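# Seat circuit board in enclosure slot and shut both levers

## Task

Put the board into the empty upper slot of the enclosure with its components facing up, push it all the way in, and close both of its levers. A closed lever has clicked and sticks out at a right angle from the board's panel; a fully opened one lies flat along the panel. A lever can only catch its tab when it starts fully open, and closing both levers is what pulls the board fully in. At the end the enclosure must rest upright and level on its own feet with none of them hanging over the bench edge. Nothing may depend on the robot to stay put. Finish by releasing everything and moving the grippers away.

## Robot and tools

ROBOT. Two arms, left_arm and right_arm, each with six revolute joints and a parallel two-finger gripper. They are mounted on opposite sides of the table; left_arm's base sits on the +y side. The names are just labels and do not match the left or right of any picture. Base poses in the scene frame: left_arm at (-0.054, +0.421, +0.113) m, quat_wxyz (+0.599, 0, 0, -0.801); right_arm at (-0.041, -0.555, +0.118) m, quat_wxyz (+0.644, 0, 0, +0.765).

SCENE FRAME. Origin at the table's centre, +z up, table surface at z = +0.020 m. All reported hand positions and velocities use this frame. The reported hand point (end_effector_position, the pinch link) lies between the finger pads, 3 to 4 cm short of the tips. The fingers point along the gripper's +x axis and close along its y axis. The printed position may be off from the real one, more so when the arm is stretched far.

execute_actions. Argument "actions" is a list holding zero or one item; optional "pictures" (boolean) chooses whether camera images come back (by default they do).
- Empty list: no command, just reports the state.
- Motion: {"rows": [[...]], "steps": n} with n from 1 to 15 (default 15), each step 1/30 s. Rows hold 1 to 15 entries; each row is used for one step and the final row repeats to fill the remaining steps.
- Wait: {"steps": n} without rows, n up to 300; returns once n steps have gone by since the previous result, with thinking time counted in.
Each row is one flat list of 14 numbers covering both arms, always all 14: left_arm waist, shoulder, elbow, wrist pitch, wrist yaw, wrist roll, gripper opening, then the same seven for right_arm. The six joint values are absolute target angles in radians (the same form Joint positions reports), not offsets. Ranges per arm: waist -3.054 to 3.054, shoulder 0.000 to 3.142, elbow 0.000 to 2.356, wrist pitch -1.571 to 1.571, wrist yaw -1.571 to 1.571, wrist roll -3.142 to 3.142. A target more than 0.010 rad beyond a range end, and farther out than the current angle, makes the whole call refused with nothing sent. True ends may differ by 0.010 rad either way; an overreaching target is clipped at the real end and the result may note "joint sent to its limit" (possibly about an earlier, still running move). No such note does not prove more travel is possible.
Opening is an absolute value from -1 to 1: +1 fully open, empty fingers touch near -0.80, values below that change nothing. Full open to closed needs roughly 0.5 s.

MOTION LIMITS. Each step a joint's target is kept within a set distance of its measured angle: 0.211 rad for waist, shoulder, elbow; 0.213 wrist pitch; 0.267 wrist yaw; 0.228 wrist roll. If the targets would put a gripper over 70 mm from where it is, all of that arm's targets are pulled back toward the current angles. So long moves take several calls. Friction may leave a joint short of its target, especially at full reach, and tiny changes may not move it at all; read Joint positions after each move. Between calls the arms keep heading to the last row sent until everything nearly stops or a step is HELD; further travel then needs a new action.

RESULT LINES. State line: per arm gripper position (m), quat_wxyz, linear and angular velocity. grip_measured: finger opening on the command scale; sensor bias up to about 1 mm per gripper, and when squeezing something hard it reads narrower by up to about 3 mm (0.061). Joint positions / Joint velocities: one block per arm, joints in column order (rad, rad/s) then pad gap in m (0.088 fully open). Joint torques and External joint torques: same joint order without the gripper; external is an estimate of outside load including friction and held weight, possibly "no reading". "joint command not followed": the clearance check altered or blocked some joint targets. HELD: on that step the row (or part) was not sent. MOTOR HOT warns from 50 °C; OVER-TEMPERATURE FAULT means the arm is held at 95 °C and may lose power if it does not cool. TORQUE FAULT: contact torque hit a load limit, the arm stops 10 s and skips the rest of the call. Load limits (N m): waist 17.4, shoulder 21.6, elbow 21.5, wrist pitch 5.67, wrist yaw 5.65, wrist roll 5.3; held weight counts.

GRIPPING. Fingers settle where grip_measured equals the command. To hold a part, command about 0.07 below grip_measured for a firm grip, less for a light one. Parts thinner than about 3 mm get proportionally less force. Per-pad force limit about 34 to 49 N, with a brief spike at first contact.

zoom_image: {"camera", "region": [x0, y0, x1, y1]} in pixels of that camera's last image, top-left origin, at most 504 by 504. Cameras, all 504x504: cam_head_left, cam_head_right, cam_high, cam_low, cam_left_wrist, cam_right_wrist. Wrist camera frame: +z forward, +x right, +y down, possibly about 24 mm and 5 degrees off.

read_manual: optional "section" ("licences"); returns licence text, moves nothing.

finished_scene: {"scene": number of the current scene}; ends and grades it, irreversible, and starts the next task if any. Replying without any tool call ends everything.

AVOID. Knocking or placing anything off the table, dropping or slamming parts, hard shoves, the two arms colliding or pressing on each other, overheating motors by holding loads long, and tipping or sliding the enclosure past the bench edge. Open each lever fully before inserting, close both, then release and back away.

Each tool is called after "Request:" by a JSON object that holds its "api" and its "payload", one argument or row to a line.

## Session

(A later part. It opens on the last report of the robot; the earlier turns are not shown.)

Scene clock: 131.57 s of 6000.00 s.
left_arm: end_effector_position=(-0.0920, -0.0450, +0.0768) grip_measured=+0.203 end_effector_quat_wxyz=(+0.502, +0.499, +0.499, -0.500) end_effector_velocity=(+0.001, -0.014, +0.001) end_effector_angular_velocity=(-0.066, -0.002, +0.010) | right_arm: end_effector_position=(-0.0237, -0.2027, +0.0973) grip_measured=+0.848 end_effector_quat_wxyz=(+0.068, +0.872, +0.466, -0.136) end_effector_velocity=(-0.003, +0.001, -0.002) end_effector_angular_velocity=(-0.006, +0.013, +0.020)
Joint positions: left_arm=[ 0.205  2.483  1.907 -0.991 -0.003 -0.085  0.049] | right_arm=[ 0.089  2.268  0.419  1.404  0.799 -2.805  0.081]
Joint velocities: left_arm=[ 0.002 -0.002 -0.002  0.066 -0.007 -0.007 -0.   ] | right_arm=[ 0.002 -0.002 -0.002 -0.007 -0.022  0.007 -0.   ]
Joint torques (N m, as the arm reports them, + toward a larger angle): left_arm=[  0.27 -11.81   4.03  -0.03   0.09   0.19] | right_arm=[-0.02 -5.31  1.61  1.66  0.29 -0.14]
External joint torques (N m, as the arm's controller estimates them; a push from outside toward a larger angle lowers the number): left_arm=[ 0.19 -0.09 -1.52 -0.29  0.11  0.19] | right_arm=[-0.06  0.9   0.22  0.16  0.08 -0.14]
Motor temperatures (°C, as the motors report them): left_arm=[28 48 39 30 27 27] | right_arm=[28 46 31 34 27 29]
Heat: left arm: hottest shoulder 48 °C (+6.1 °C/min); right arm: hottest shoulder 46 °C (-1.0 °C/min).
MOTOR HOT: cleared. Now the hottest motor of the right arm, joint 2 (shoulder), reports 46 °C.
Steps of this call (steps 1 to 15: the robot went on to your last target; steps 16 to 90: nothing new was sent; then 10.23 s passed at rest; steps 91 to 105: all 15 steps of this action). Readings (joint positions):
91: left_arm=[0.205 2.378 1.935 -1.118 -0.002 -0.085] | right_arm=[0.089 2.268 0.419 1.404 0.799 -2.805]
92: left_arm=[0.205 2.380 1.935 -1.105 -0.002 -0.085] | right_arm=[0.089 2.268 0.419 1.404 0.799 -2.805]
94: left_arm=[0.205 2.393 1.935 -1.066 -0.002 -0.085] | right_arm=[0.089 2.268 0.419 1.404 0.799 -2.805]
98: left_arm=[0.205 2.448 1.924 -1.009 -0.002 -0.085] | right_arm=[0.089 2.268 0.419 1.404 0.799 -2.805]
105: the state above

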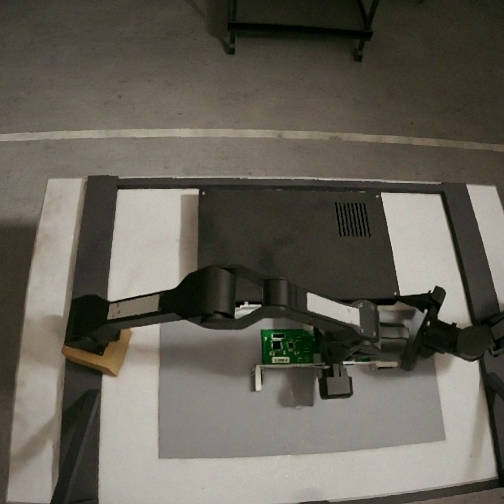

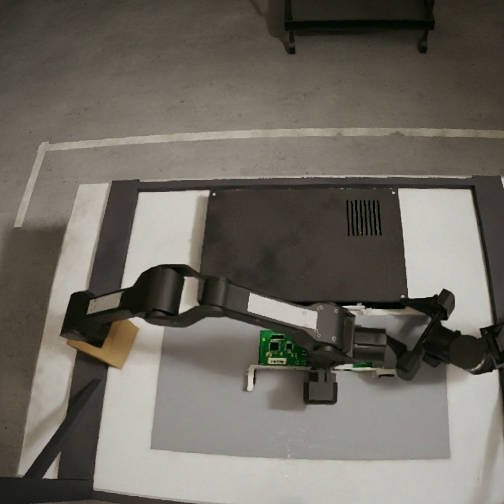

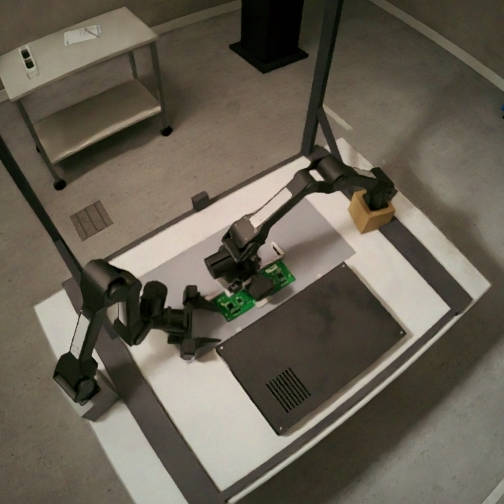

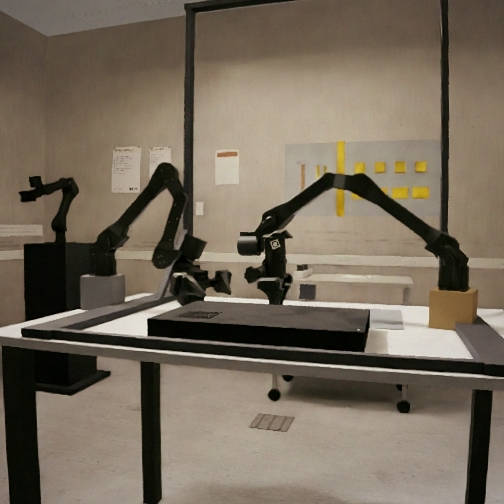

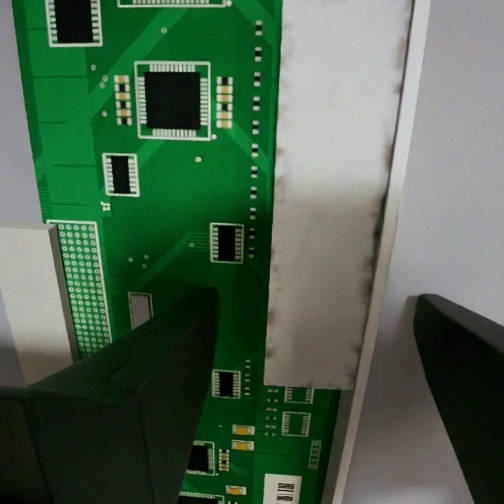

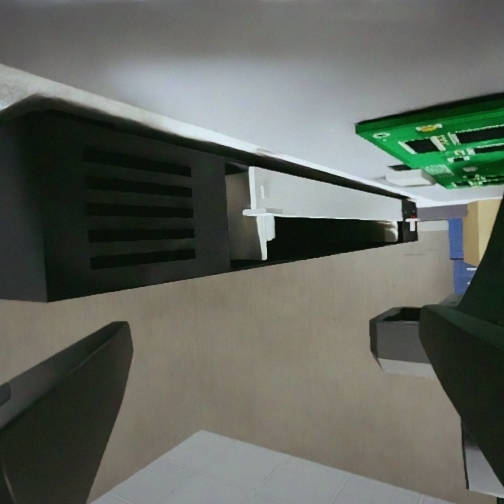

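Request:
{"api": "execute_actions", "payload": {
  "actions": [
    {"rows":[[0.208,2.5,1.9,-0.985,0,-0.08,0.2,0.09,2.279,0.42,1.407,0.8,-2.81,0.85],[0.208,2.5,1.9,-0.985,0,-0.08,0.2,0.09,2.279,0.42,1.407,0.8,-2.81,0.85],[0.208,2.5,1.9,-0.985,0,-0.08,0.2,0.09,2.279,0.42,1.407,0.8,-2.81,0.85],[0.208,2.5,1.9,-0.985,0,-0.08,-0.42,0.09,2.279,0.42,1.407,0.8,-2.81,0.85]],"steps":15}
  ],
  "pictures": false
}}

Request:
{"api": "execute_actions", "payload": {
  "actions": [
    {"rows":[[0.208,2.5,1.9,-0.985,0,-0.08,-0.42,0.09,2.279,0.42,1.407,0.8,-2.81,0.85],[0.208,2.5,1.9,-0.985,0,-0.08,-0.42,0.09,2.279,0.42,1.407,0.8,-2.81,0.85],[0.208,2.5,1.9,-0.985,0,-0.08,-0.42,0.09,2.279,0.42,1.407,0.8,-2.81,0.85],[0.208,2.44,1.88,-1.0,0,-0.08,-0.42,0.09,2.279,0.42,1.407,0.8,-2.81,0.85],[0.208,2.42,1.86,-1.0,0,-0.08,-0.42,0.09,2.279,0.42,1.407,0.8,-2.81,0.85],[0.208,2.4,1.84,-1.0,0,-0.08,-0.42,0.09,2.279,0.42,1.407,0.8,-2.81,0.85],[0.208,2.38,1.81,-1.0,0,-0.08,-0.42,0.09,2.279,0.42,1.407,0.8,-2.81,0.85],[0.208,2.36,1.79,-0.99,0,-0.08,-0.42,0.09,2.279,0.42,1.407,0.8,-2.81,0.85],[0.208,2.34,1.76,-0.98,0,-0.08,-0.42,0.09,2.279,0.42,1.407,0.8,-2.81,0.85],[0.208,2.312,1.728,-0.975,0,-0.08,-0.42,0.09,2.279,0.42,1.407,0.8,-2.81,0.85]],"steps":15}
  ],
  "pictures": false
}}

Request:
{"api": "execute_actions", "payload": {
  "actions": [
    {"rows":[[0.22,2.312,1.728,-0.975,0,-0.07,-0.42,0.09,2.279,0.42,1.407,0.8,-2.81,0.85],[0.22,2.312,1.728,-0.975,0,-0.07,-0.42,0.09,2.279,0.42,1.407,0.8,-2.81,0.85],[0.235,2.312,1.728,-0.975,0,-0.055,-0.42,0.09,2.279,0.42,1.407,0.8,-2.81,0.85],[0.235,2.312,1.728,-0.975,0,-0.055,-0.42,0.09,2.279,0.42,1.407,0.8,-2.81,0.85],[0.25,2.312,1.728,-0.975,0,-0.04,-0.42,0.09,2.279,0.42,1.407,0.8,-2.81,0.85],[0.25,2.312,1.728,-0.975,0,-0.04,-0.42,0.09,2.279,0.42,1.407,0.8,-2.81,0.85],[0.265,2.312,1.728,-0.975,0,-0.02,-0.42,0.09,2.279,0.42,1.407,0.8,-2.81,0.85]],"steps":15}
  ]
}}

Scene clock: 160.37 s of 6000.00 s.
left_arm: end_effector_position=(-0.0920, -0.0460, +0.0768) grip_measured=-0.346 end_effector_quat_wxyz=(+0.503, +0.498, +0.498, -0.502) end_effector_velocity=(-0.002, +0.009, +0.000) end_effector_angular_velocity=(+0.037, +0.004, +0.005) | right_arm: end_effector_position=(-0.0237, -0.2028, +0.0972) grip_measured=+0.848 end_effector_quat_wxyz=(+0.069, +0.872, +0.466, -0.136) end_effector_velocity=(-0.002, +0.001, +0.001) end_effector_angular_velocity=(+0.002, -0.001, +0.011)
Joint positions: left_arm=[ 0.205  2.483  1.907 -0.987 -0.002 -0.083  0.022] | right_arm=[ 0.089  2.268  0.419  1.404  0.799 -2.805  0.081]
Joint velocities: left_arm=[-0.002 -0.002 -0.002 -0.037  0.007 -0.007  0.   ] | right_arm=[ 0.002 -0.002 -0.002  0.007 -0.007 -0.007  0.   ]
Joint torques (N m, as the arm reports them, + toward a larger angle): left_arm=[  0.23 -10.75   3.98   0.22   0.08   0.11] | right_arm=[-0.03 -5.31  1.61  1.64  0.29 -0.14]
External joint torques (N m, as the arm's controller estimates them; a push from outside toward a larger angle lowers the number): left_arm=[ 0.26  1.07 -1.65 -0.13  0.08  0.11] | right_arm=[-0.08  0.93  0.22  0.13  0.08 -0.13]
Motor temperatures (°C, as the motors report them): left_arm=[28 57 39 30 27 27] | right_arm=[28 42 29 36 27 29]
Heat: left arm: hottest shoulder 57 °C (+16.1 °C/min); right arm: hottest shoulder 42 °C (-8.0 °C/min). Fold the left arm in close to its base before you think long.
MOTOR HOT: a motor of the left arm reached 50 °C. Now the hottest motor of the left arm, joint 2 (shoulder), reports 57 °C. The temperature limit of the motors' drives, at which the controller stops that arm, is 95 °C. To cool a motor, set the load down, stop pushing, or move to a pose that needs little force.
Steps of this call (steps 1 to 15: the robot went on to your last target; steps 16 to 90: nothing new was sent; then 25.30 s passed at rest; steps 91 to 105: all 15 steps of this action). Readings (joint positions):
91: left_arm=[0.205 2.483 1.907 -0.990 -0.003 -0.085] | right_arm=[0.089 2.268 0.419 1.404 0.799 -2.805]
92: left_arm=[0.205 2.483 1.907 -0.989 -0.003 -0.085] | right_arm=[0.089 2.268 0.419 1.404 0.799 -2.805]
94: left_arm=[0.205 2.483 1.907 -0.988 -0.003 -0.085] | right_arm=[0.089 2.268 0.419 1.404 0.799 -2.805]
98: left_arm=[0.205 2.483 1.907 -0.987 -0.003 -0.085] | right_arm=[0.089 2.268 0.419 1.404 0.799 -2.805]
105: the state above

Scene clock: 160.87 s of 6000.00 s.
left_arm: end_effector_position=(-0.0898, -0.0189, +0.1032) grip_measured=-0.346 end_effector_quat_wxyz=(+0.503, +0.498, +0.498, -0.501) end_effector_velocity=(+0.004, -0.005, +0.052) end_effector_angular_velocity=(-0.131, -0.011, -0.005) | right_arm: end_effector_position=(-0.0237, -0.2028, +0.0972) grip_measured=+0.848 end_effector_quat_wxyz=(+0.069, +0.872, +0.466, -0.136) end_effector_velocity=(+0.000, -0.002, -0.003) end_effector_angular_velocity=(-0.026, -0.008, +0.006)
Joint positions: left_arm=[ 0.205  2.335  1.749 -0.977 -0.002 -0.083  0.022] | right_arm=[ 0.089  2.268  0.419  1.404  0.799 -2.805  0.081]
Joint velocities: left_arm=[ 0.002 -0.164 -0.071  0.037 -0.022  0.007 -0.   ] | right_arm=[-0.002 -0.002 -0.002 -0.022 -0.007 -0.007  0.   ]
Joint torques (N m, as the arm reports them, + toward a larger angle): left_arm=[  0.25 -13.11   3.31   0.05   0.07   0.11] | right_arm=[-0.03 -5.34  1.6   1.64  0.28 -0.14]
External joint torques (N m, as the arm's controller estimates them; a push from outside toward a larger angle lowers the number): left_arm=[ 0.17 -2.81 -1.9  -0.28  0.09  0.11] | right_arm=[-0.03  0.81  0.27  0.17  0.07 -0.13]
Motor temperatures (°C, as the motors report them): left_arm=[28 57 39 30 27 27] | right_arm=[28 42 29 36 27 29]
Heat: left arm: hottest shoulder 57 °C (+16.2 °C/min); right arm: hottest shoulder 42 °C (-8.1 °C/min). Fold the left arm in close to its base before you think long.
MOTOR HOT: still on. Now the hottest motor of the left arm, joint 2 (shoulder), reports 57 °C; a drive's own limit is 95 °C.
Steps of this call (steps 1 to 15: all 15 steps of this action). Readings (joint positions):
1: left_arm=[0.205 2.483 1.907 -0.987 -0.002 -0.083] | right_arm=[0.089 2.268 0.419 1.404 0.799 -2.805]
2: left_arm=[0.205 2.483 1.907 -0.987 -0.002 -0.083] | right_arm=[0.089 2.268 0.419 1.404 0.799 -2.805]
4: left_arm=[0.205 2.481 1.905 -0.986 -0.002 -0.083] | right_arm=[0.089 2.268 0.419 1.404 0.799 -2.805]
8: left_arm=[0.205 2.436 1.846 -0.994 -0.002 -0.083] | right_arm=[0.089 2.268 0.419 1.404 0.799 -2.805]
15: the state above

Scene clock: 161.37 s of 6000.00 s.
left_arm: end_effector_position=(-0.0629, -0.0175, +0.1033) grip_measured=-0.346 end_effector_quat_wxyz=(+0.503, +0.498, +0.501, -0.499) end_effector_velocity=(-0.002, +0.004, -0.001) end_effector_angular_velocity=(+0.012, -0.008, -0.015) | right_arm: end_effector_position=(-0.0237, -0.2028, +0.0972) grip_measured=+0.848 end_effector_quat_wxyz=(+0.069, +0.872, +0.466, -0.136) end_effector_velocity=(-0.004, +0.001, -0.002) end_effector_angular_velocity=(-0.015, +0.008, +0.033)
Joint positions: left_arm=[ 0.267  2.328  1.737 -0.977 -0.    -0.027  0.022] | right_arm=[ 0.089  2.268  0.419  1.404  0.799 -2.805  0.081]
Joint velocities: left_arm=[-0.007 -0.002 -0.007 -0.007 -0.007  0.007  0.   ] | right_arm=[-0.002 -0.002 -0.002 -0.007 -0.037 -0.007 -0.   ]
Joint torques (N m, as the arm reports them, + toward a larger angle): left_arm=[ -0.17 -13.68   3.81   0.14   0.01   0.2 ] | right_arm=[-0.03 -5.34  1.61  1.64  0.29 -0.14]
External joint torques (N m, as the arm's controller estimates them; a push from outside toward a larger angle lowers the number): left_arm=[-0.25 -2.77 -1.75 -0.21  0.02  0.2 ] | right_arm=[-0.04  0.81  0.27  0.17  0.08 -0.13]
Motor temperatures (°C, as the motors report them): left_arm=[28 57 38 30 27 27] | right_arm=[28 42 29 36 27 29]
Heat: left arm: hottest shoulder 57 °C (+16.1 °C/min); right arm: hottest shoulder 42 °C (-8.0 °C/min). Fold the left arm in close to its base before you think long.
MOTOR HOT: still on. Now the hottest motor of the left arm, joint 2 (shoulder), reports 57 °C; a drive's own limit is 95 °C.
Steps of this call (steps 1 to 15: all 15 steps of this action). Readings (joint positions):
1: left_arm=[0.206 2.331 1.747 -0.977 -0.002 -0.082] | right_arm=[0.089 2.268 0.419 1.404 0.799 -2.805]
2: left_arm=[0.207 2.329 1.745 -0.977 -0.002 -0.080] | right_arm=[0.089 2.268 0.419 1.404 0.799 -2.805]
4: left_arm=[0.215 2.328 1.742 -0.977 -0.000 -0.070] | right_arm=[0.089 2.268 0.419 1.404 0.799 -2.805]
8: left_arm=[0.244 2.328 1.737 -0.977 -0.000 -0.042] | right_arm=[0.089 2.268 0.419 1.404 0.799 -2.805]
15: the state above

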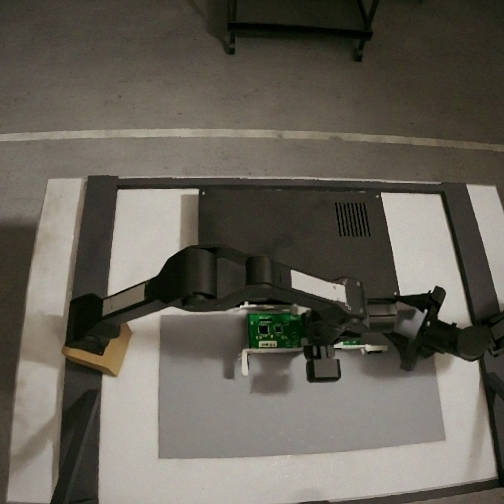

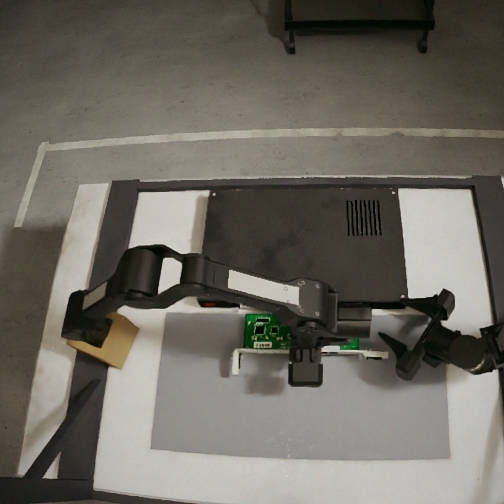

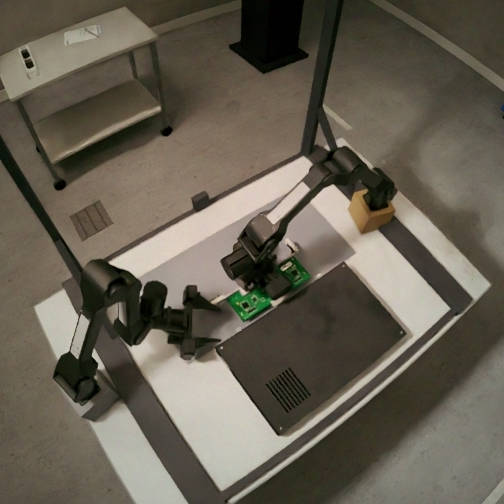

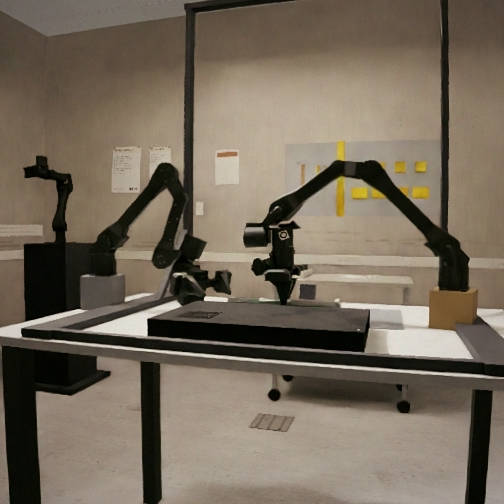

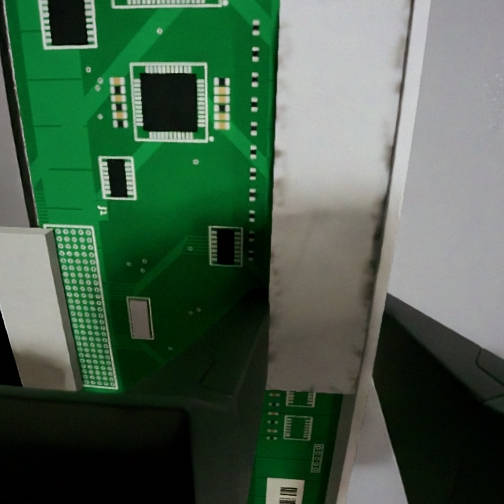

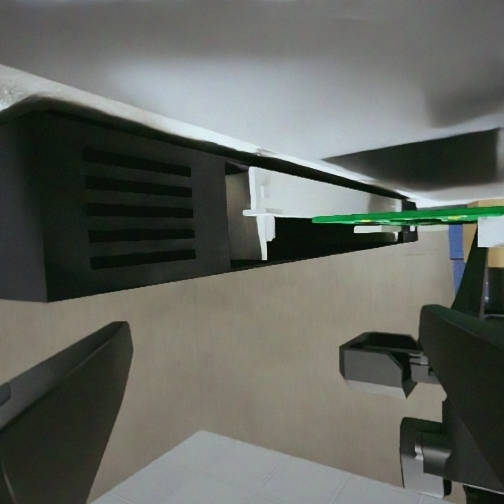

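Request:
{"api": "zoom_image", "payload": {
  "camera": "cam_right_wrist",
  "region": [210,140,450,300]
}}

Region (210, 140, 450, 300) of cam_right_wrist's 504x504 image, scaled by 2.100, with more detail than that image has.

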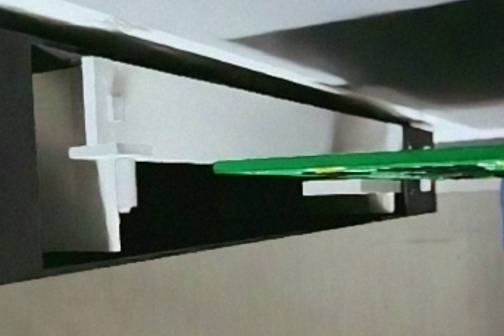

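Request:
{"api": "execute_actions", "payload": {
  "actions": [
    {"rows":[[0.267,2.3,1.728,-0.983,0,-0.02,-0.42,0.09,2.279,0.42,1.407,0.8,-2.81,0.85],[0.267,2.3,1.728,-0.983,0,-0.02,-0.42,0.09,2.279,0.42,1.407,0.8,-2.81,0.85],[0.267,2.3,1.728,-0.983,0,-0.02,-0.42,0.09,2.279,0.42,1.407,0.8,-2.81,0.85],[0.267,2.3,1.728,-0.983,0,-0.02,-0.42,0.09,2.279,0.42,1.407,0.8,-2.81,0.85],[0.28,2.3,1.728,-0.983,0,-0.005,-0.42,0.09,2.279,0.42,1.407,0.8,-2.81,0.85],[0.28,2.3,1.728,-0.983,0,-0.005,-0.42,0.09,2.279,0.42,1.407,0.8,-2.81,0.85],[0.295,2.3,1.728,-0.983,0,0.01,-0.42,0.09,2.279,0.42,1.407,0.8,-2.81,0.85]],"steps":15}
  ]
}}

Request:
{"api": "zoom_image", "payload": {
  "camera": "cam_right_wrist",
  "region": [210,140,450,300]
}}

Scene clock: 174.97 s of 6000.00 s.
left_arm: end_effector_position=(-0.0504, -0.0174, +0.1064) grip_measured=-0.346 end_effector_quat_wxyz=(+0.503, +0.497, +0.500, -0.500) end_effector_velocity=(+0.002, +0.002, +0.000) end_effector_angular_velocity=(+0.007, -0.007, -0.005) | right_arm: end_effector_position=(-0.0237, -0.2028, +0.0972) grip_measured=+0.848 end_effector_quat_wxyz=(+0.069, +0.872, +0.466, -0.136) end_effector_velocity=(+0.001, -0.002, -0.002) end_effector_angular_velocity=(-0.016, -0.006, +0.006)
Joint positions: left_arm=[ 0.295  2.32   1.737 -0.981  0.     0.004  0.022] | right_arm=[ 0.089  2.268  0.419  1.404  0.799 -2.805  0.081]
Joint velocities: left_arm=[ 0.002 -0.002 -0.002 -0.007 -0.007  0.007 -0.   ] | right_arm=[-0.002 -0.002 -0.007 -0.007 -0.007 -0.007 -0.   ]
Joint torques (N m, as the arm reports them, + toward a larger angle): left_arm=[ -0.01 -14.11   3.89  -0.13   0.01   0.23] | right_arm=[-0.03 -5.34  1.61  1.64  0.29 -0.14]
External joint torques (N m, as the arm's controller estimates them; a push from outside toward a larger angle lowers the number): left_arm=[ 0.18 -3.19 -1.72 -0.49  0.    0.23] | right_arm=[ 0.01  0.88  0.24  0.15  0.06 -0.13]
Motor temperatures (°C, as the motors report them): left_arm=[28 63 38 30 27 27] | right_arm=[28 42 29 36 27 29]
Heat: left arm: hottest shoulder 63 °C (+23.2 °C/min); right arm: hottest shoulder 42 °C (-8.1 °C/min). Fold the left arm in close to its base before you think long.
MOTOR HOT: still on. Now the hottest motor of the left arm, joint 2 (shoulder), reports 63 °C; a drive's own limit is 95 °C.
Steps of this call (steps 1 to 15: the robot went on to your last target; steps 16 to 90: nothing new was sent; then 10.10 s passed at rest; steps 91 to 105: all 15 steps of this action). Readings (joint positions):
91: left_arm=[0.267 2.328 1.737 -0.977 -0.000 -0.025] | right_arm=[0.089 2.268 0.419 1.404 0.799 -2.805]
92: left_arm=[0.267 2.327 1.737 -0.977 -0.000 -0.025] | right_arm=[0.089 2.268 0.419 1.404 0.799 -2.805]
94: left_arm=[0.267 2.325 1.737 -0.979 -0.000 -0.025] | right_arm=[0.089 2.268 0.419 1.404 0.799 -2.805]
98: left_arm=[0.275 2.321 1.737 -0.980 0.000 -0.007] | right_arm=[0.089 2.268 0.419 1.404 0.799 -2.805]
105: the state above

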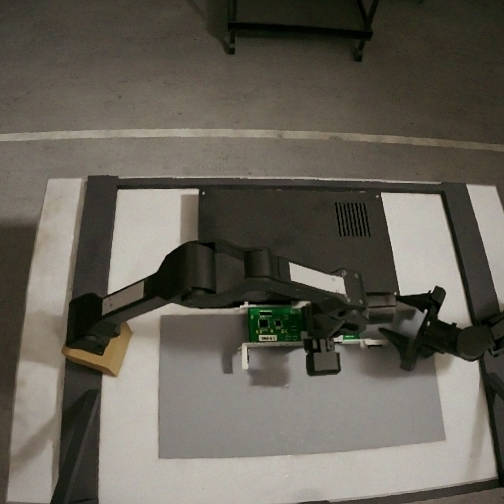

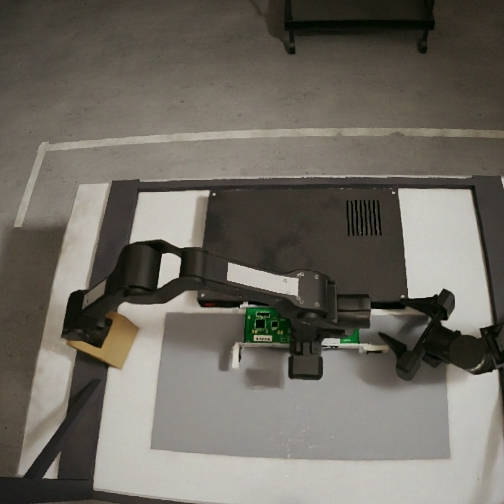

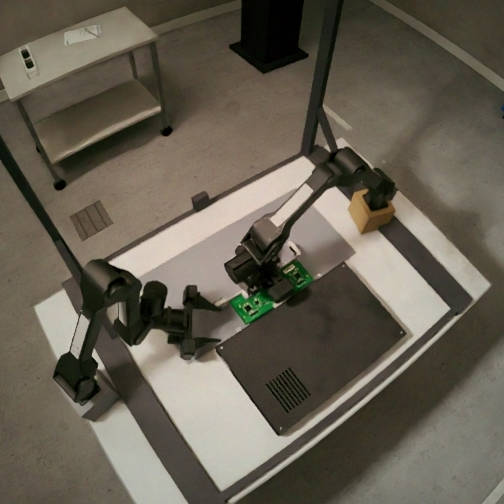

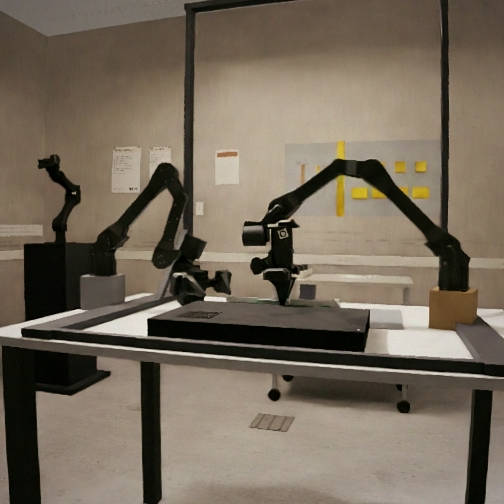

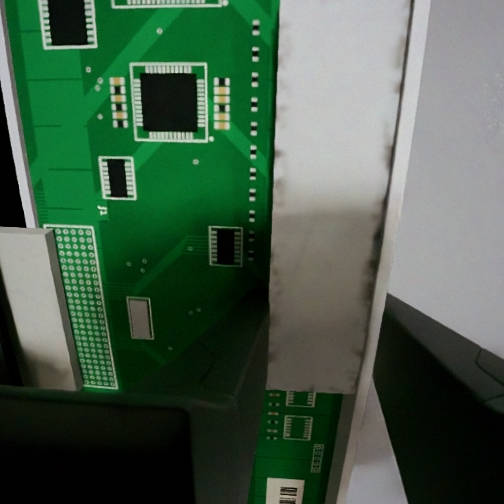

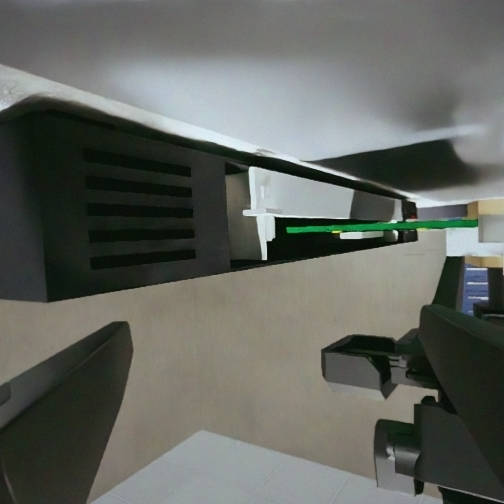

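Region (210, 140, 450, 300) of cam_right_wrist's 504x504 image, scaled by 2.100, with more detail than that image has.

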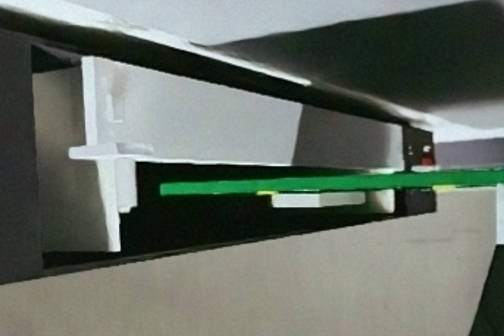

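Request:
{"api": "execute_actions", "payload": {
  "actions": [
    {"rows":[[0.305,2.31,1.728,-0.983,0,0.02,-0.42,0.09,2.279,0.42,1.407,0.8,-2.81,0.85],[0.305,2.31,1.728,-0.983,0,0.02,-0.42,0.09,2.279,0.42,1.407,0.8,-2.81,0.85],[0.315,2.31,1.728,-0.983,0,0.03,-0.42,0.09,2.279,0.42,1.407,0.8,-2.81,0.85],[0.315,2.31,1.728,-0.983,0,0.03,-0.42,0.09,2.279,0.42,1.407,0.8,-2.81,0.85],[0.325,2.31,1.728,-0.983,0,0.04,-0.42,0.09,2.279,0.42,1.407,0.8,-2.81,0.85],[0.325,2.31,1.728,-0.983,0,0.04,-0.42,0.09,2.279,0.42,1.407,0.8,-2.81,0.85],[0.335,2.31,1.728,-0.983,0,0.05,-0.42,0.09,2.279,0.42,1.407,0.8,-2.81,0.85]],"steps":15}
  ]
}}

Request:
{"api": "zoom_image", "payload": {
  "camera": "cam_right_wrist",
  "region": [210,140,450,300]
}}

Scene clock: 184.70 s of 6000.00 s.
left_arm: end_effector_position=(-0.0357, -0.0169, +0.1064) grip_measured=-0.346 end_effector_quat_wxyz=(+0.501, +0.497, +0.500, -0.502) end_effector_velocity=(+0.000, -0.001, +0.000) end_effector_angular_velocity=(-0.007, -0.008, +0.005) | right_arm: end_effector_position=(-0.0237, -0.2028, +0.0972) grip_measured=+0.848 end_effector_quat_wxyz=(+0.069, +0.872, +0.466, -0.136) end_effector_velocity=(-0.002, +0.001, +0.001) end_effector_angular_velocity=(+0.001, +0.005, +0.020)
Joint positions: left_arm=[ 0.331  2.32   1.736 -0.981  0.005  0.043  0.022] | right_arm=[ 0.089  2.268  0.419  1.404  0.799 -2.805  0.081]
Joint velocities: left_arm=[-0.002 -0.002 -0.002  0.007 -0.007 -0.007  0.   ] | right_arm=[-0.002 -0.002 -0.002  0.007 -0.022 -0.007 -0.   ]
Joint torques (N m, as the arm reports them, + toward a larger angle): left_arm=[  0.41 -12.98   3.93  -0.15  -0.19   0.26] | right_arm=[-0.03 -5.34  1.62  1.64  0.29 -0.14]
External joint torques (N m, as the arm's controller estimates them; a push from outside toward a larger angle lowers the number): left_arm=[ 0.39 -2.1  -1.65 -0.5  -0.18  0.26] | right_arm=[-0.01  0.85  0.26  0.15  0.07 -0.13]
Motor temperatures (°C, as the motors report them): left_arm=[28 66 38 29 27 27] | right_arm=[28 41 29 37 27 29]
Heat: left arm: hottest shoulder 66 °C (+21.0 °C/min); right arm: hottest shoulder 41 °C (-6.0 °C/min). Fold the left arm in close to its base before you think long.
MOTOR HOT: still on. Now the hottest motor of the left arm, joint 2 (shoulder), reports 66 °C; a drive's own limit is 95 °C.
Steps of this call (steps 1 to 15: the robot went on to your last target; steps 16 to 90: nothing new was sent; then 6.23 s passed at rest; steps 91 to 105: all 15 steps of this action). Readings (joint positions):
91: left_arm=[0.296 2.320 1.737 -0.981 0.000 0.008] | right_arm=[0.089 2.268 0.419 1.404 0.799 -2.805]
92: left_arm=[0.296 2.320 1.737 -0.981 0.000 0.010] | right_arm=[0.089 2.268 0.419 1.404 0.799 -2.805]
94: left_arm=[0.300 2.320 1.737 -0.981 0.000 0.017] | right_arm=[0.089 2.268 0.419 1.404 0.799 -2.805]
98: left_arm=[0.319 2.320 1.737 -0.981 0.000 0.035] | right_arm=[0.089 2.268 0.419 1.404 0.799 -2.805]
105: the state above

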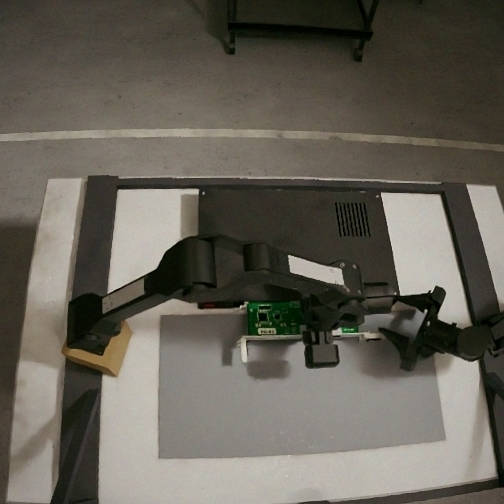

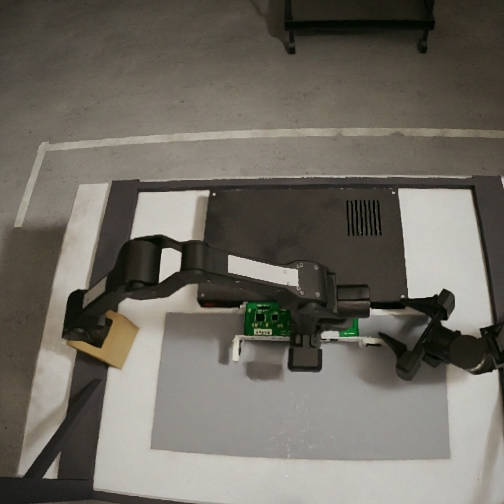

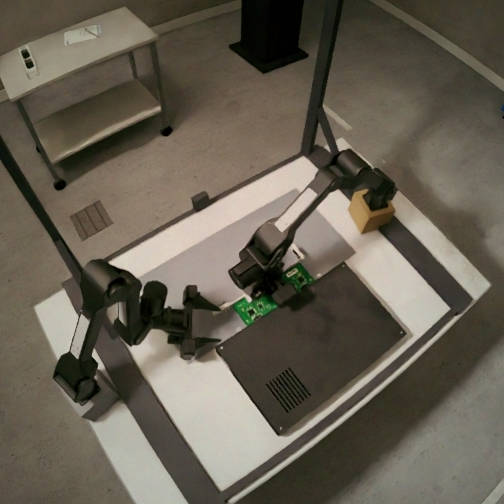

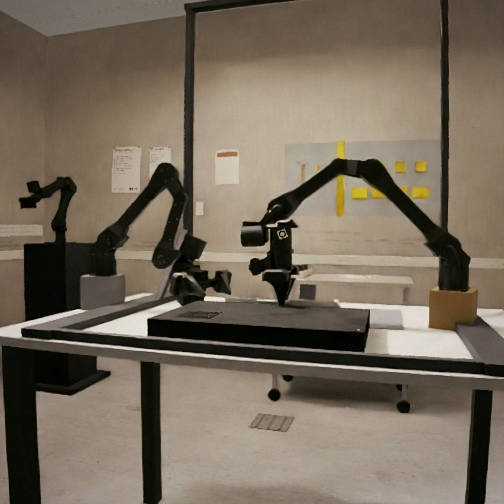

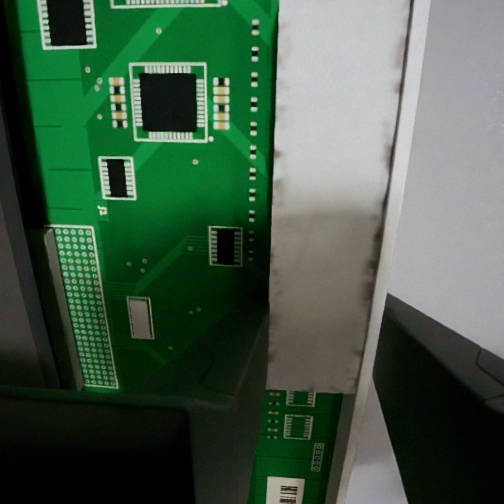

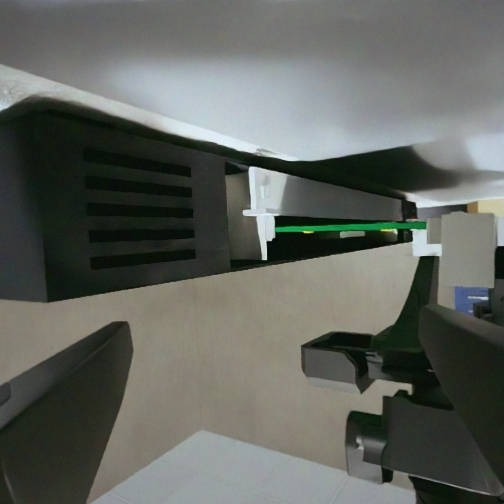

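Region (210, 140, 450, 300) of cam_right_wrist's 504x504 image, scaled by 2.100, with more detail than that image has.

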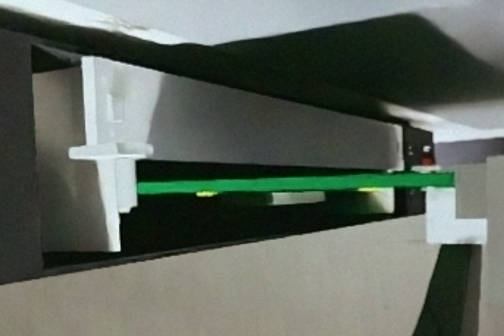

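Request:
{"api": "execute_actions", "payload": {
  "actions": [
    {"rows":[[0.345,2.315,1.735,-0.983,0,0.06,-0.42,0.09,2.279,0.42,1.407,0.8,-2.81,0.85],[0.345,2.315,1.735,-0.983,0,0.06,-0.42,0.09,2.279,0.42,1.407,0.8,-2.81,0.85],[0.345,2.315,1.735,-0.983,0,0.06,-0.42,0.09,2.279,0.42,1.407,0.8,-2.81,0.85],[0.36,2.315,1.735,-0.983,0,0.075,-0.42,0.09,2.279,0.42,1.407,0.8,-2.81,0.85],[0.36,2.315,1.735,-0.983,0,0.075,-0.42,0.09,2.279,0.42,1.407,0.8,-2.81,0.85],[0.36,2.315,1.735,-0.983,0,0.075,-0.42,0.09,2.279,0.42,1.407,0.8,-2.81,0.85],[0.375,2.315,1.735,-0.983,0,0.09,-0.42,0.09,2.279,0.42,1.407,0.8,-2.81,0.85]],"steps":15}
  ]
}}

Scene clock: 192.53 s of 6000.00 s.
left_arm: end_effector_position=(-0.0236, -0.0166, +0.1064) grip_measured=-0.346 end_effector_quat_wxyz=(+0.496, +0.495, +0.500, -0.508) end_effector_velocity=(+0.004, +0.007, -0.001) end_effector_angular_velocity=(+0.029, -0.035, -0.009) | right_arm: end_effector_position=(-0.0237, -0.2028, +0.0972) grip_measured=+0.848 end_effector_quat_wxyz=(+0.069, +0.872, +0.466, -0.136) end_effector_velocity=(-0.001, -0.002, -0.006) end_effector_angular_velocity=(-0.034, +0.005, +0.015)
Joint positions: left_arm=[ 0.363  2.32   1.736 -0.979  0.018  0.082  0.022] | right_arm=[ 0.089  2.268  0.419  1.404  0.799 -2.805  0.081]
Joint velocities: left_arm=[-0.002 -0.002 -0.007 -0.022 -0.037  0.007 -0.   ] | right_arm=[-0.002 -0.002 -0.002 -0.037 -0.022  0.007 -0.   ]
Joint torques (N m, as the arm reports them, + toward a larger angle): left_arm=[  1.21 -12.45   4.64  -0.29  -0.73   0.28] | right_arm=[-0.02 -5.33  1.61  1.64  0.29 -0.15]
External joint torques (N m, as the arm's controller estimates them; a push from outside toward a larger angle lowers the number): left_arm=[ 1.17 -1.56 -0.94 -0.64 -0.73  0.28] | right_arm=[ 0.    0.8   0.29  0.17  0.07 -0.14]
Motor temperatures (°C, as the motors report them): left_arm=[28 67 38 29 27 27] | right_arm=[28 41 29 37 27 29]
Heat: left arm: hottest shoulder 67 °C (+18.1 °C/min); right arm: hottest shoulder 41 °C (-4.0 °C/min). Fold the left arm in close to its base before you think long.
MOTOR HOT: still on. Now the hottest motor of the left arm, joint 2 (shoulder), reports 67 °C; a drive's own limit is 95 °C.
Steps of this call (steps 1 to 15: the robot went on to your last target; steps 16 to 90: nothing new was sent; then 4.33 s passed at rest; steps 91 to 105: all 15 steps of this action). Readings (joint positions):
91: left_arm=[0.331 2.320 1.736 -0.981 0.005 0.045] | right_arm=[0.089 2.268 0.419 1.404 0.799 -2.805]
92: left_arm=[0.332 2.320 1.736 -0.981 0.007 0.047] | right_arm=[0.089 2.268 0.419 1.404 0.799 -2.805]
94: left_arm=[0.335 2.320 1.736 -0.981 0.008 0.053] | right_arm=[0.089 2.268 0.419 1.404 0.799 -2.805]
98: left_arm=[0.349 2.320 1.736 -0.981 0.014 0.073] | right_arm=[0.089 2.268 0.419 1.404 0.799 -2.805]
105: the state above

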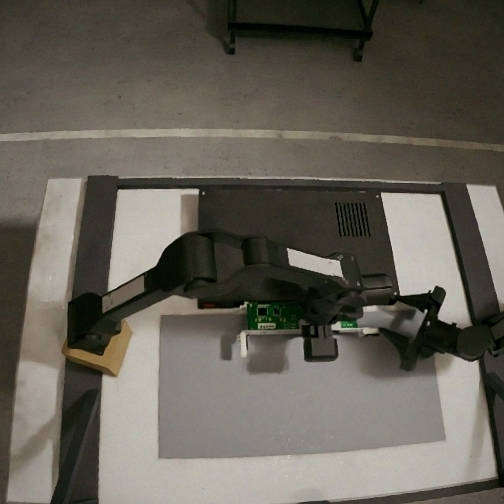

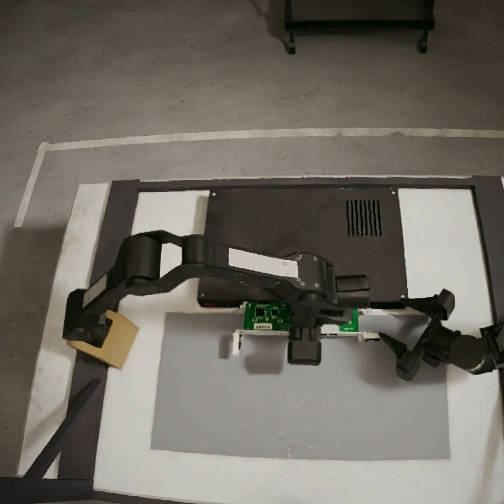

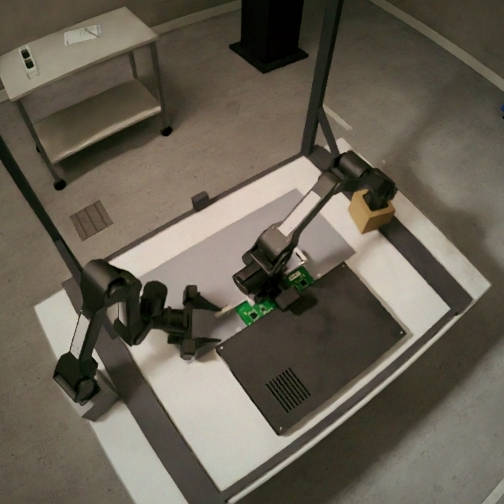

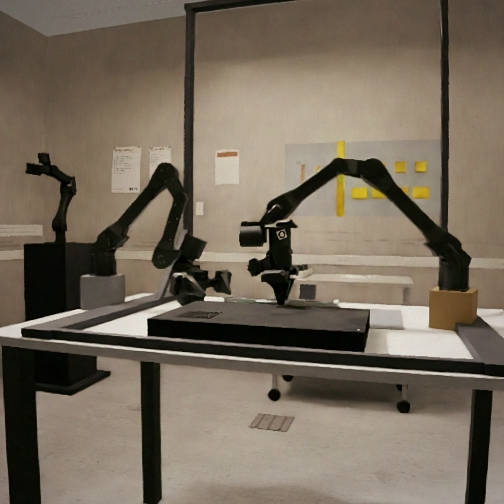

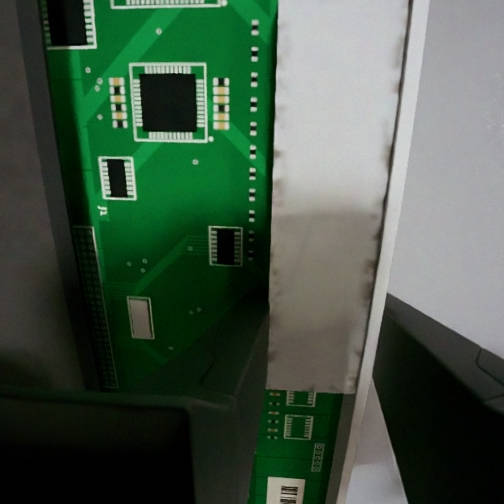

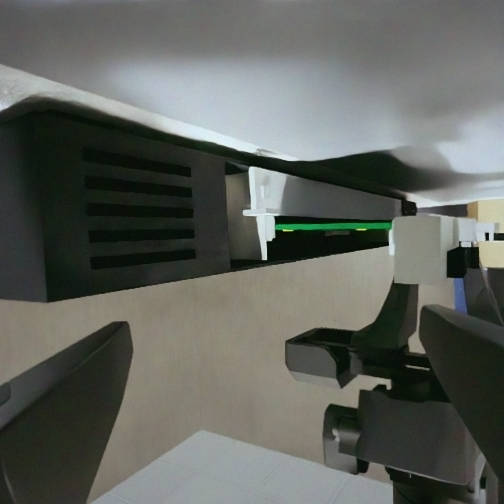

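Going in with friction. Continue.

Request:
{"api": "execute_actions", "payload": {
  "actions": [
    {"rows":[[0.39,2.325,1.75,-0.985,-0.01,0.1,-0.42,0.09,2.279,0.42,1.407,0.8,-2.81,0.85],[0.39,2.325,1.75,-0.985,-0.01,0.1,-0.42,0.09,2.279,0.42,1.407,0.8,-2.81,0.85],[0.39,2.325,1.75,-0.985,-0.01,0.1,-0.42,0.09,2.279,0.42,1.407,0.8,-2.81,0.85],[0.405,2.325,1.75,-0.985,-0.01,0.115,-0.42,0.09,2.279,0.42,1.407,0.8,-2.81,0.85],[0.405,2.325,1.75,-0.985,-0.01,0.115,-0.42,0.09,2.279,0.42,1.407,0.8,-2.81,0.85],[0.405,2.325,1.75,-0.985,-0.01,0.115,-0.42,0.09,2.279,0.42,1.407,0.8,-2.81,0.85],[0.42,2.33,1.755,-0.987,-0.01,0.13,-0.42,0.09,2.279,0.42,1.407,0.8,-2.81,0.85],[0.42,2.33,1.755,-0.987,-0.01,0.13,-0.42,0.09,2.279,0.42,1.407,0.8,-2.81,0.85],[0.42,2.33,1.755,-0.987,-0.01,0.13,-0.42,0.09,2.279,0.42,1.407,0.8,-2.81,0.85],[0.435,2.33,1.755,-0.987,-0.01,0.14,-0.42,0.09,2.279,0.42,1.407,0.8,-2.81,0.85]],"steps":15}
  ]
}}

Scene clock: 202.70 s of 6000.00 s.
left_arm: end_effector_position=(-0.0199, -0.0165, +0.1070) grip_measured=-0.346 end_effector_quat_wxyz=(+0.486, +0.492, +0.502, -0.520) end_effector_velocity=(-0.000, +0.002, +0.002) end_effector_angular_velocity=(+0.003, -0.007, -0.010) | right_arm: end_effector_position=(-0.0237, -0.2028, +0.0972) grip_measured=+0.848 end_effector_quat_wxyz=(+0.069, +0.872, +0.466, -0.136) end_effector_velocity=(+0.002, -0.001, -0.001) end_effector_angular_velocity=(-0.012, -0.005, +0.001)
Joint positions: left_arm=[ 0.38   2.321  1.74  -0.983  0.044  0.117  0.022] | right_arm=[ 0.089  2.268  0.419  1.404  0.799 -2.805  0.081]
Joint velocities: left_arm=[-0.002 -0.007 -0.002 -0.007 -0.007  0.007 -0.   ] | right_arm=[-0.007 -0.002 -0.002 -0.007 -0.007 -0.007 -0.   ]
Joint torques (N m, as the arm reports them, + toward a larger angle): left_arm=[  5.38 -10.86   6.37  -0.32  -2.21   0.82] | right_arm=[-0.03 -5.34  1.59  1.65  0.29 -0.14]
External joint torques (N m, as the arm's controller estimates them; a push from outside toward a larger angle lowers the number): left_arm=[ 5.34  0.13  0.72 -0.69 -2.24  0.81] | right_arm=[-0.02  0.89  0.22  0.15  0.07 -0.13]
Motor temperatures (°C, as the motors report them): left_arm=[28 68 38 29 27 27] | right_arm=[28 41 29 37 27 29]
Heat: left arm: hottest shoulder 68 °C (+16.2 °C/min); right arm: hottest shoulder 41 °C (-3.0 °C/min). Fold the left arm in close to its base before you think long.
MOTOR HOT: still on. Now the hottest motor of the left arm, joint 2 (shoulder), reports 68 °C; a drive's own limit is 95 °C.
Steps of this call (steps 1 to 15: the robot went on to your last target; steps 16 to 90: nothing new was sent; then 6.67 s passed at rest; steps 91 to 105: all 15 steps of this action). Readings (joint positions):
91: left_arm=[0.363 2.320 1.736 -0.979 0.018 0.085] | right_arm=[0.089 2.268 0.419 1.404 0.799 -2.805]
92: left_arm=[0.364 2.320 1.736 -0.980 0.018 0.088] | right_arm=[0.089 2.268 0.419 1.404 0.799 -2.805]
94: left_arm=[0.368 2.320 1.736 -0.979 0.021 0.092] | right_arm=[0.089 2.268 0.419 1.404 0.799 -2.805]
98: left_arm=[0.374 2.321 1.738 -0.980 0.032 0.104] | right_arm=[0.089 2.268 0.419 1.404 0.799 -2.805]
105: the state above

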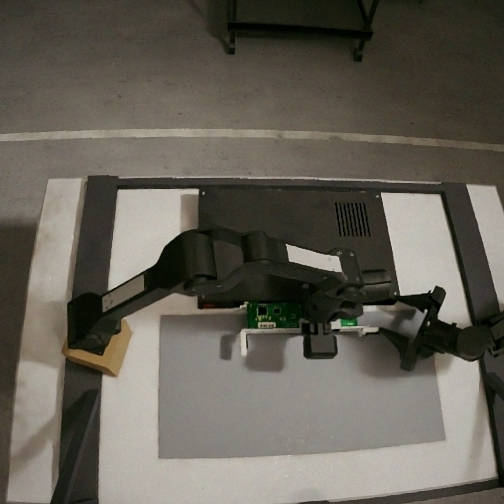

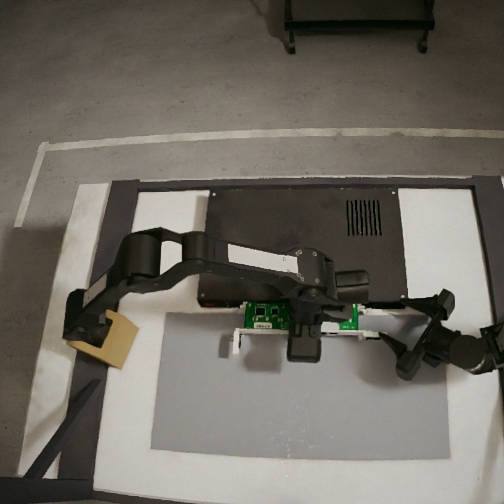

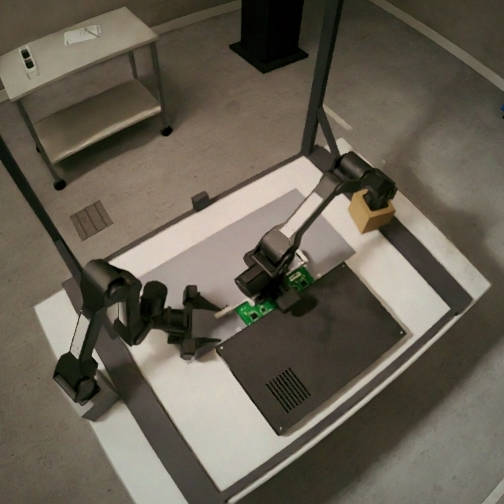

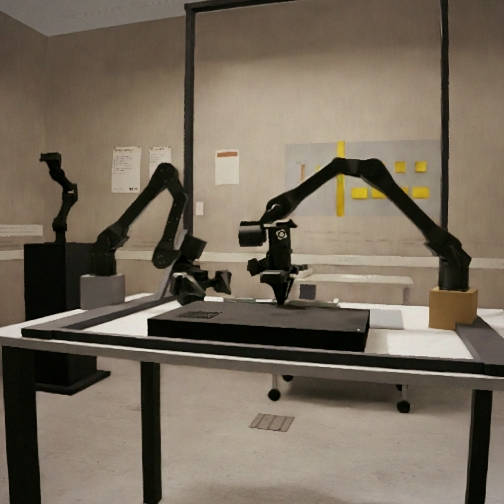

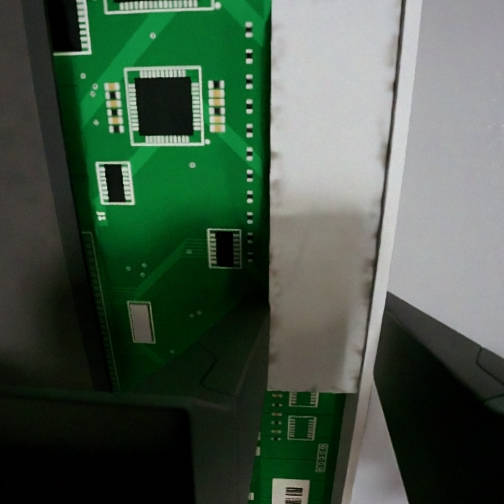

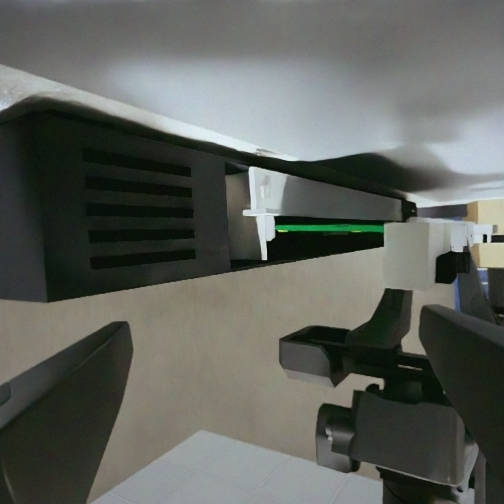

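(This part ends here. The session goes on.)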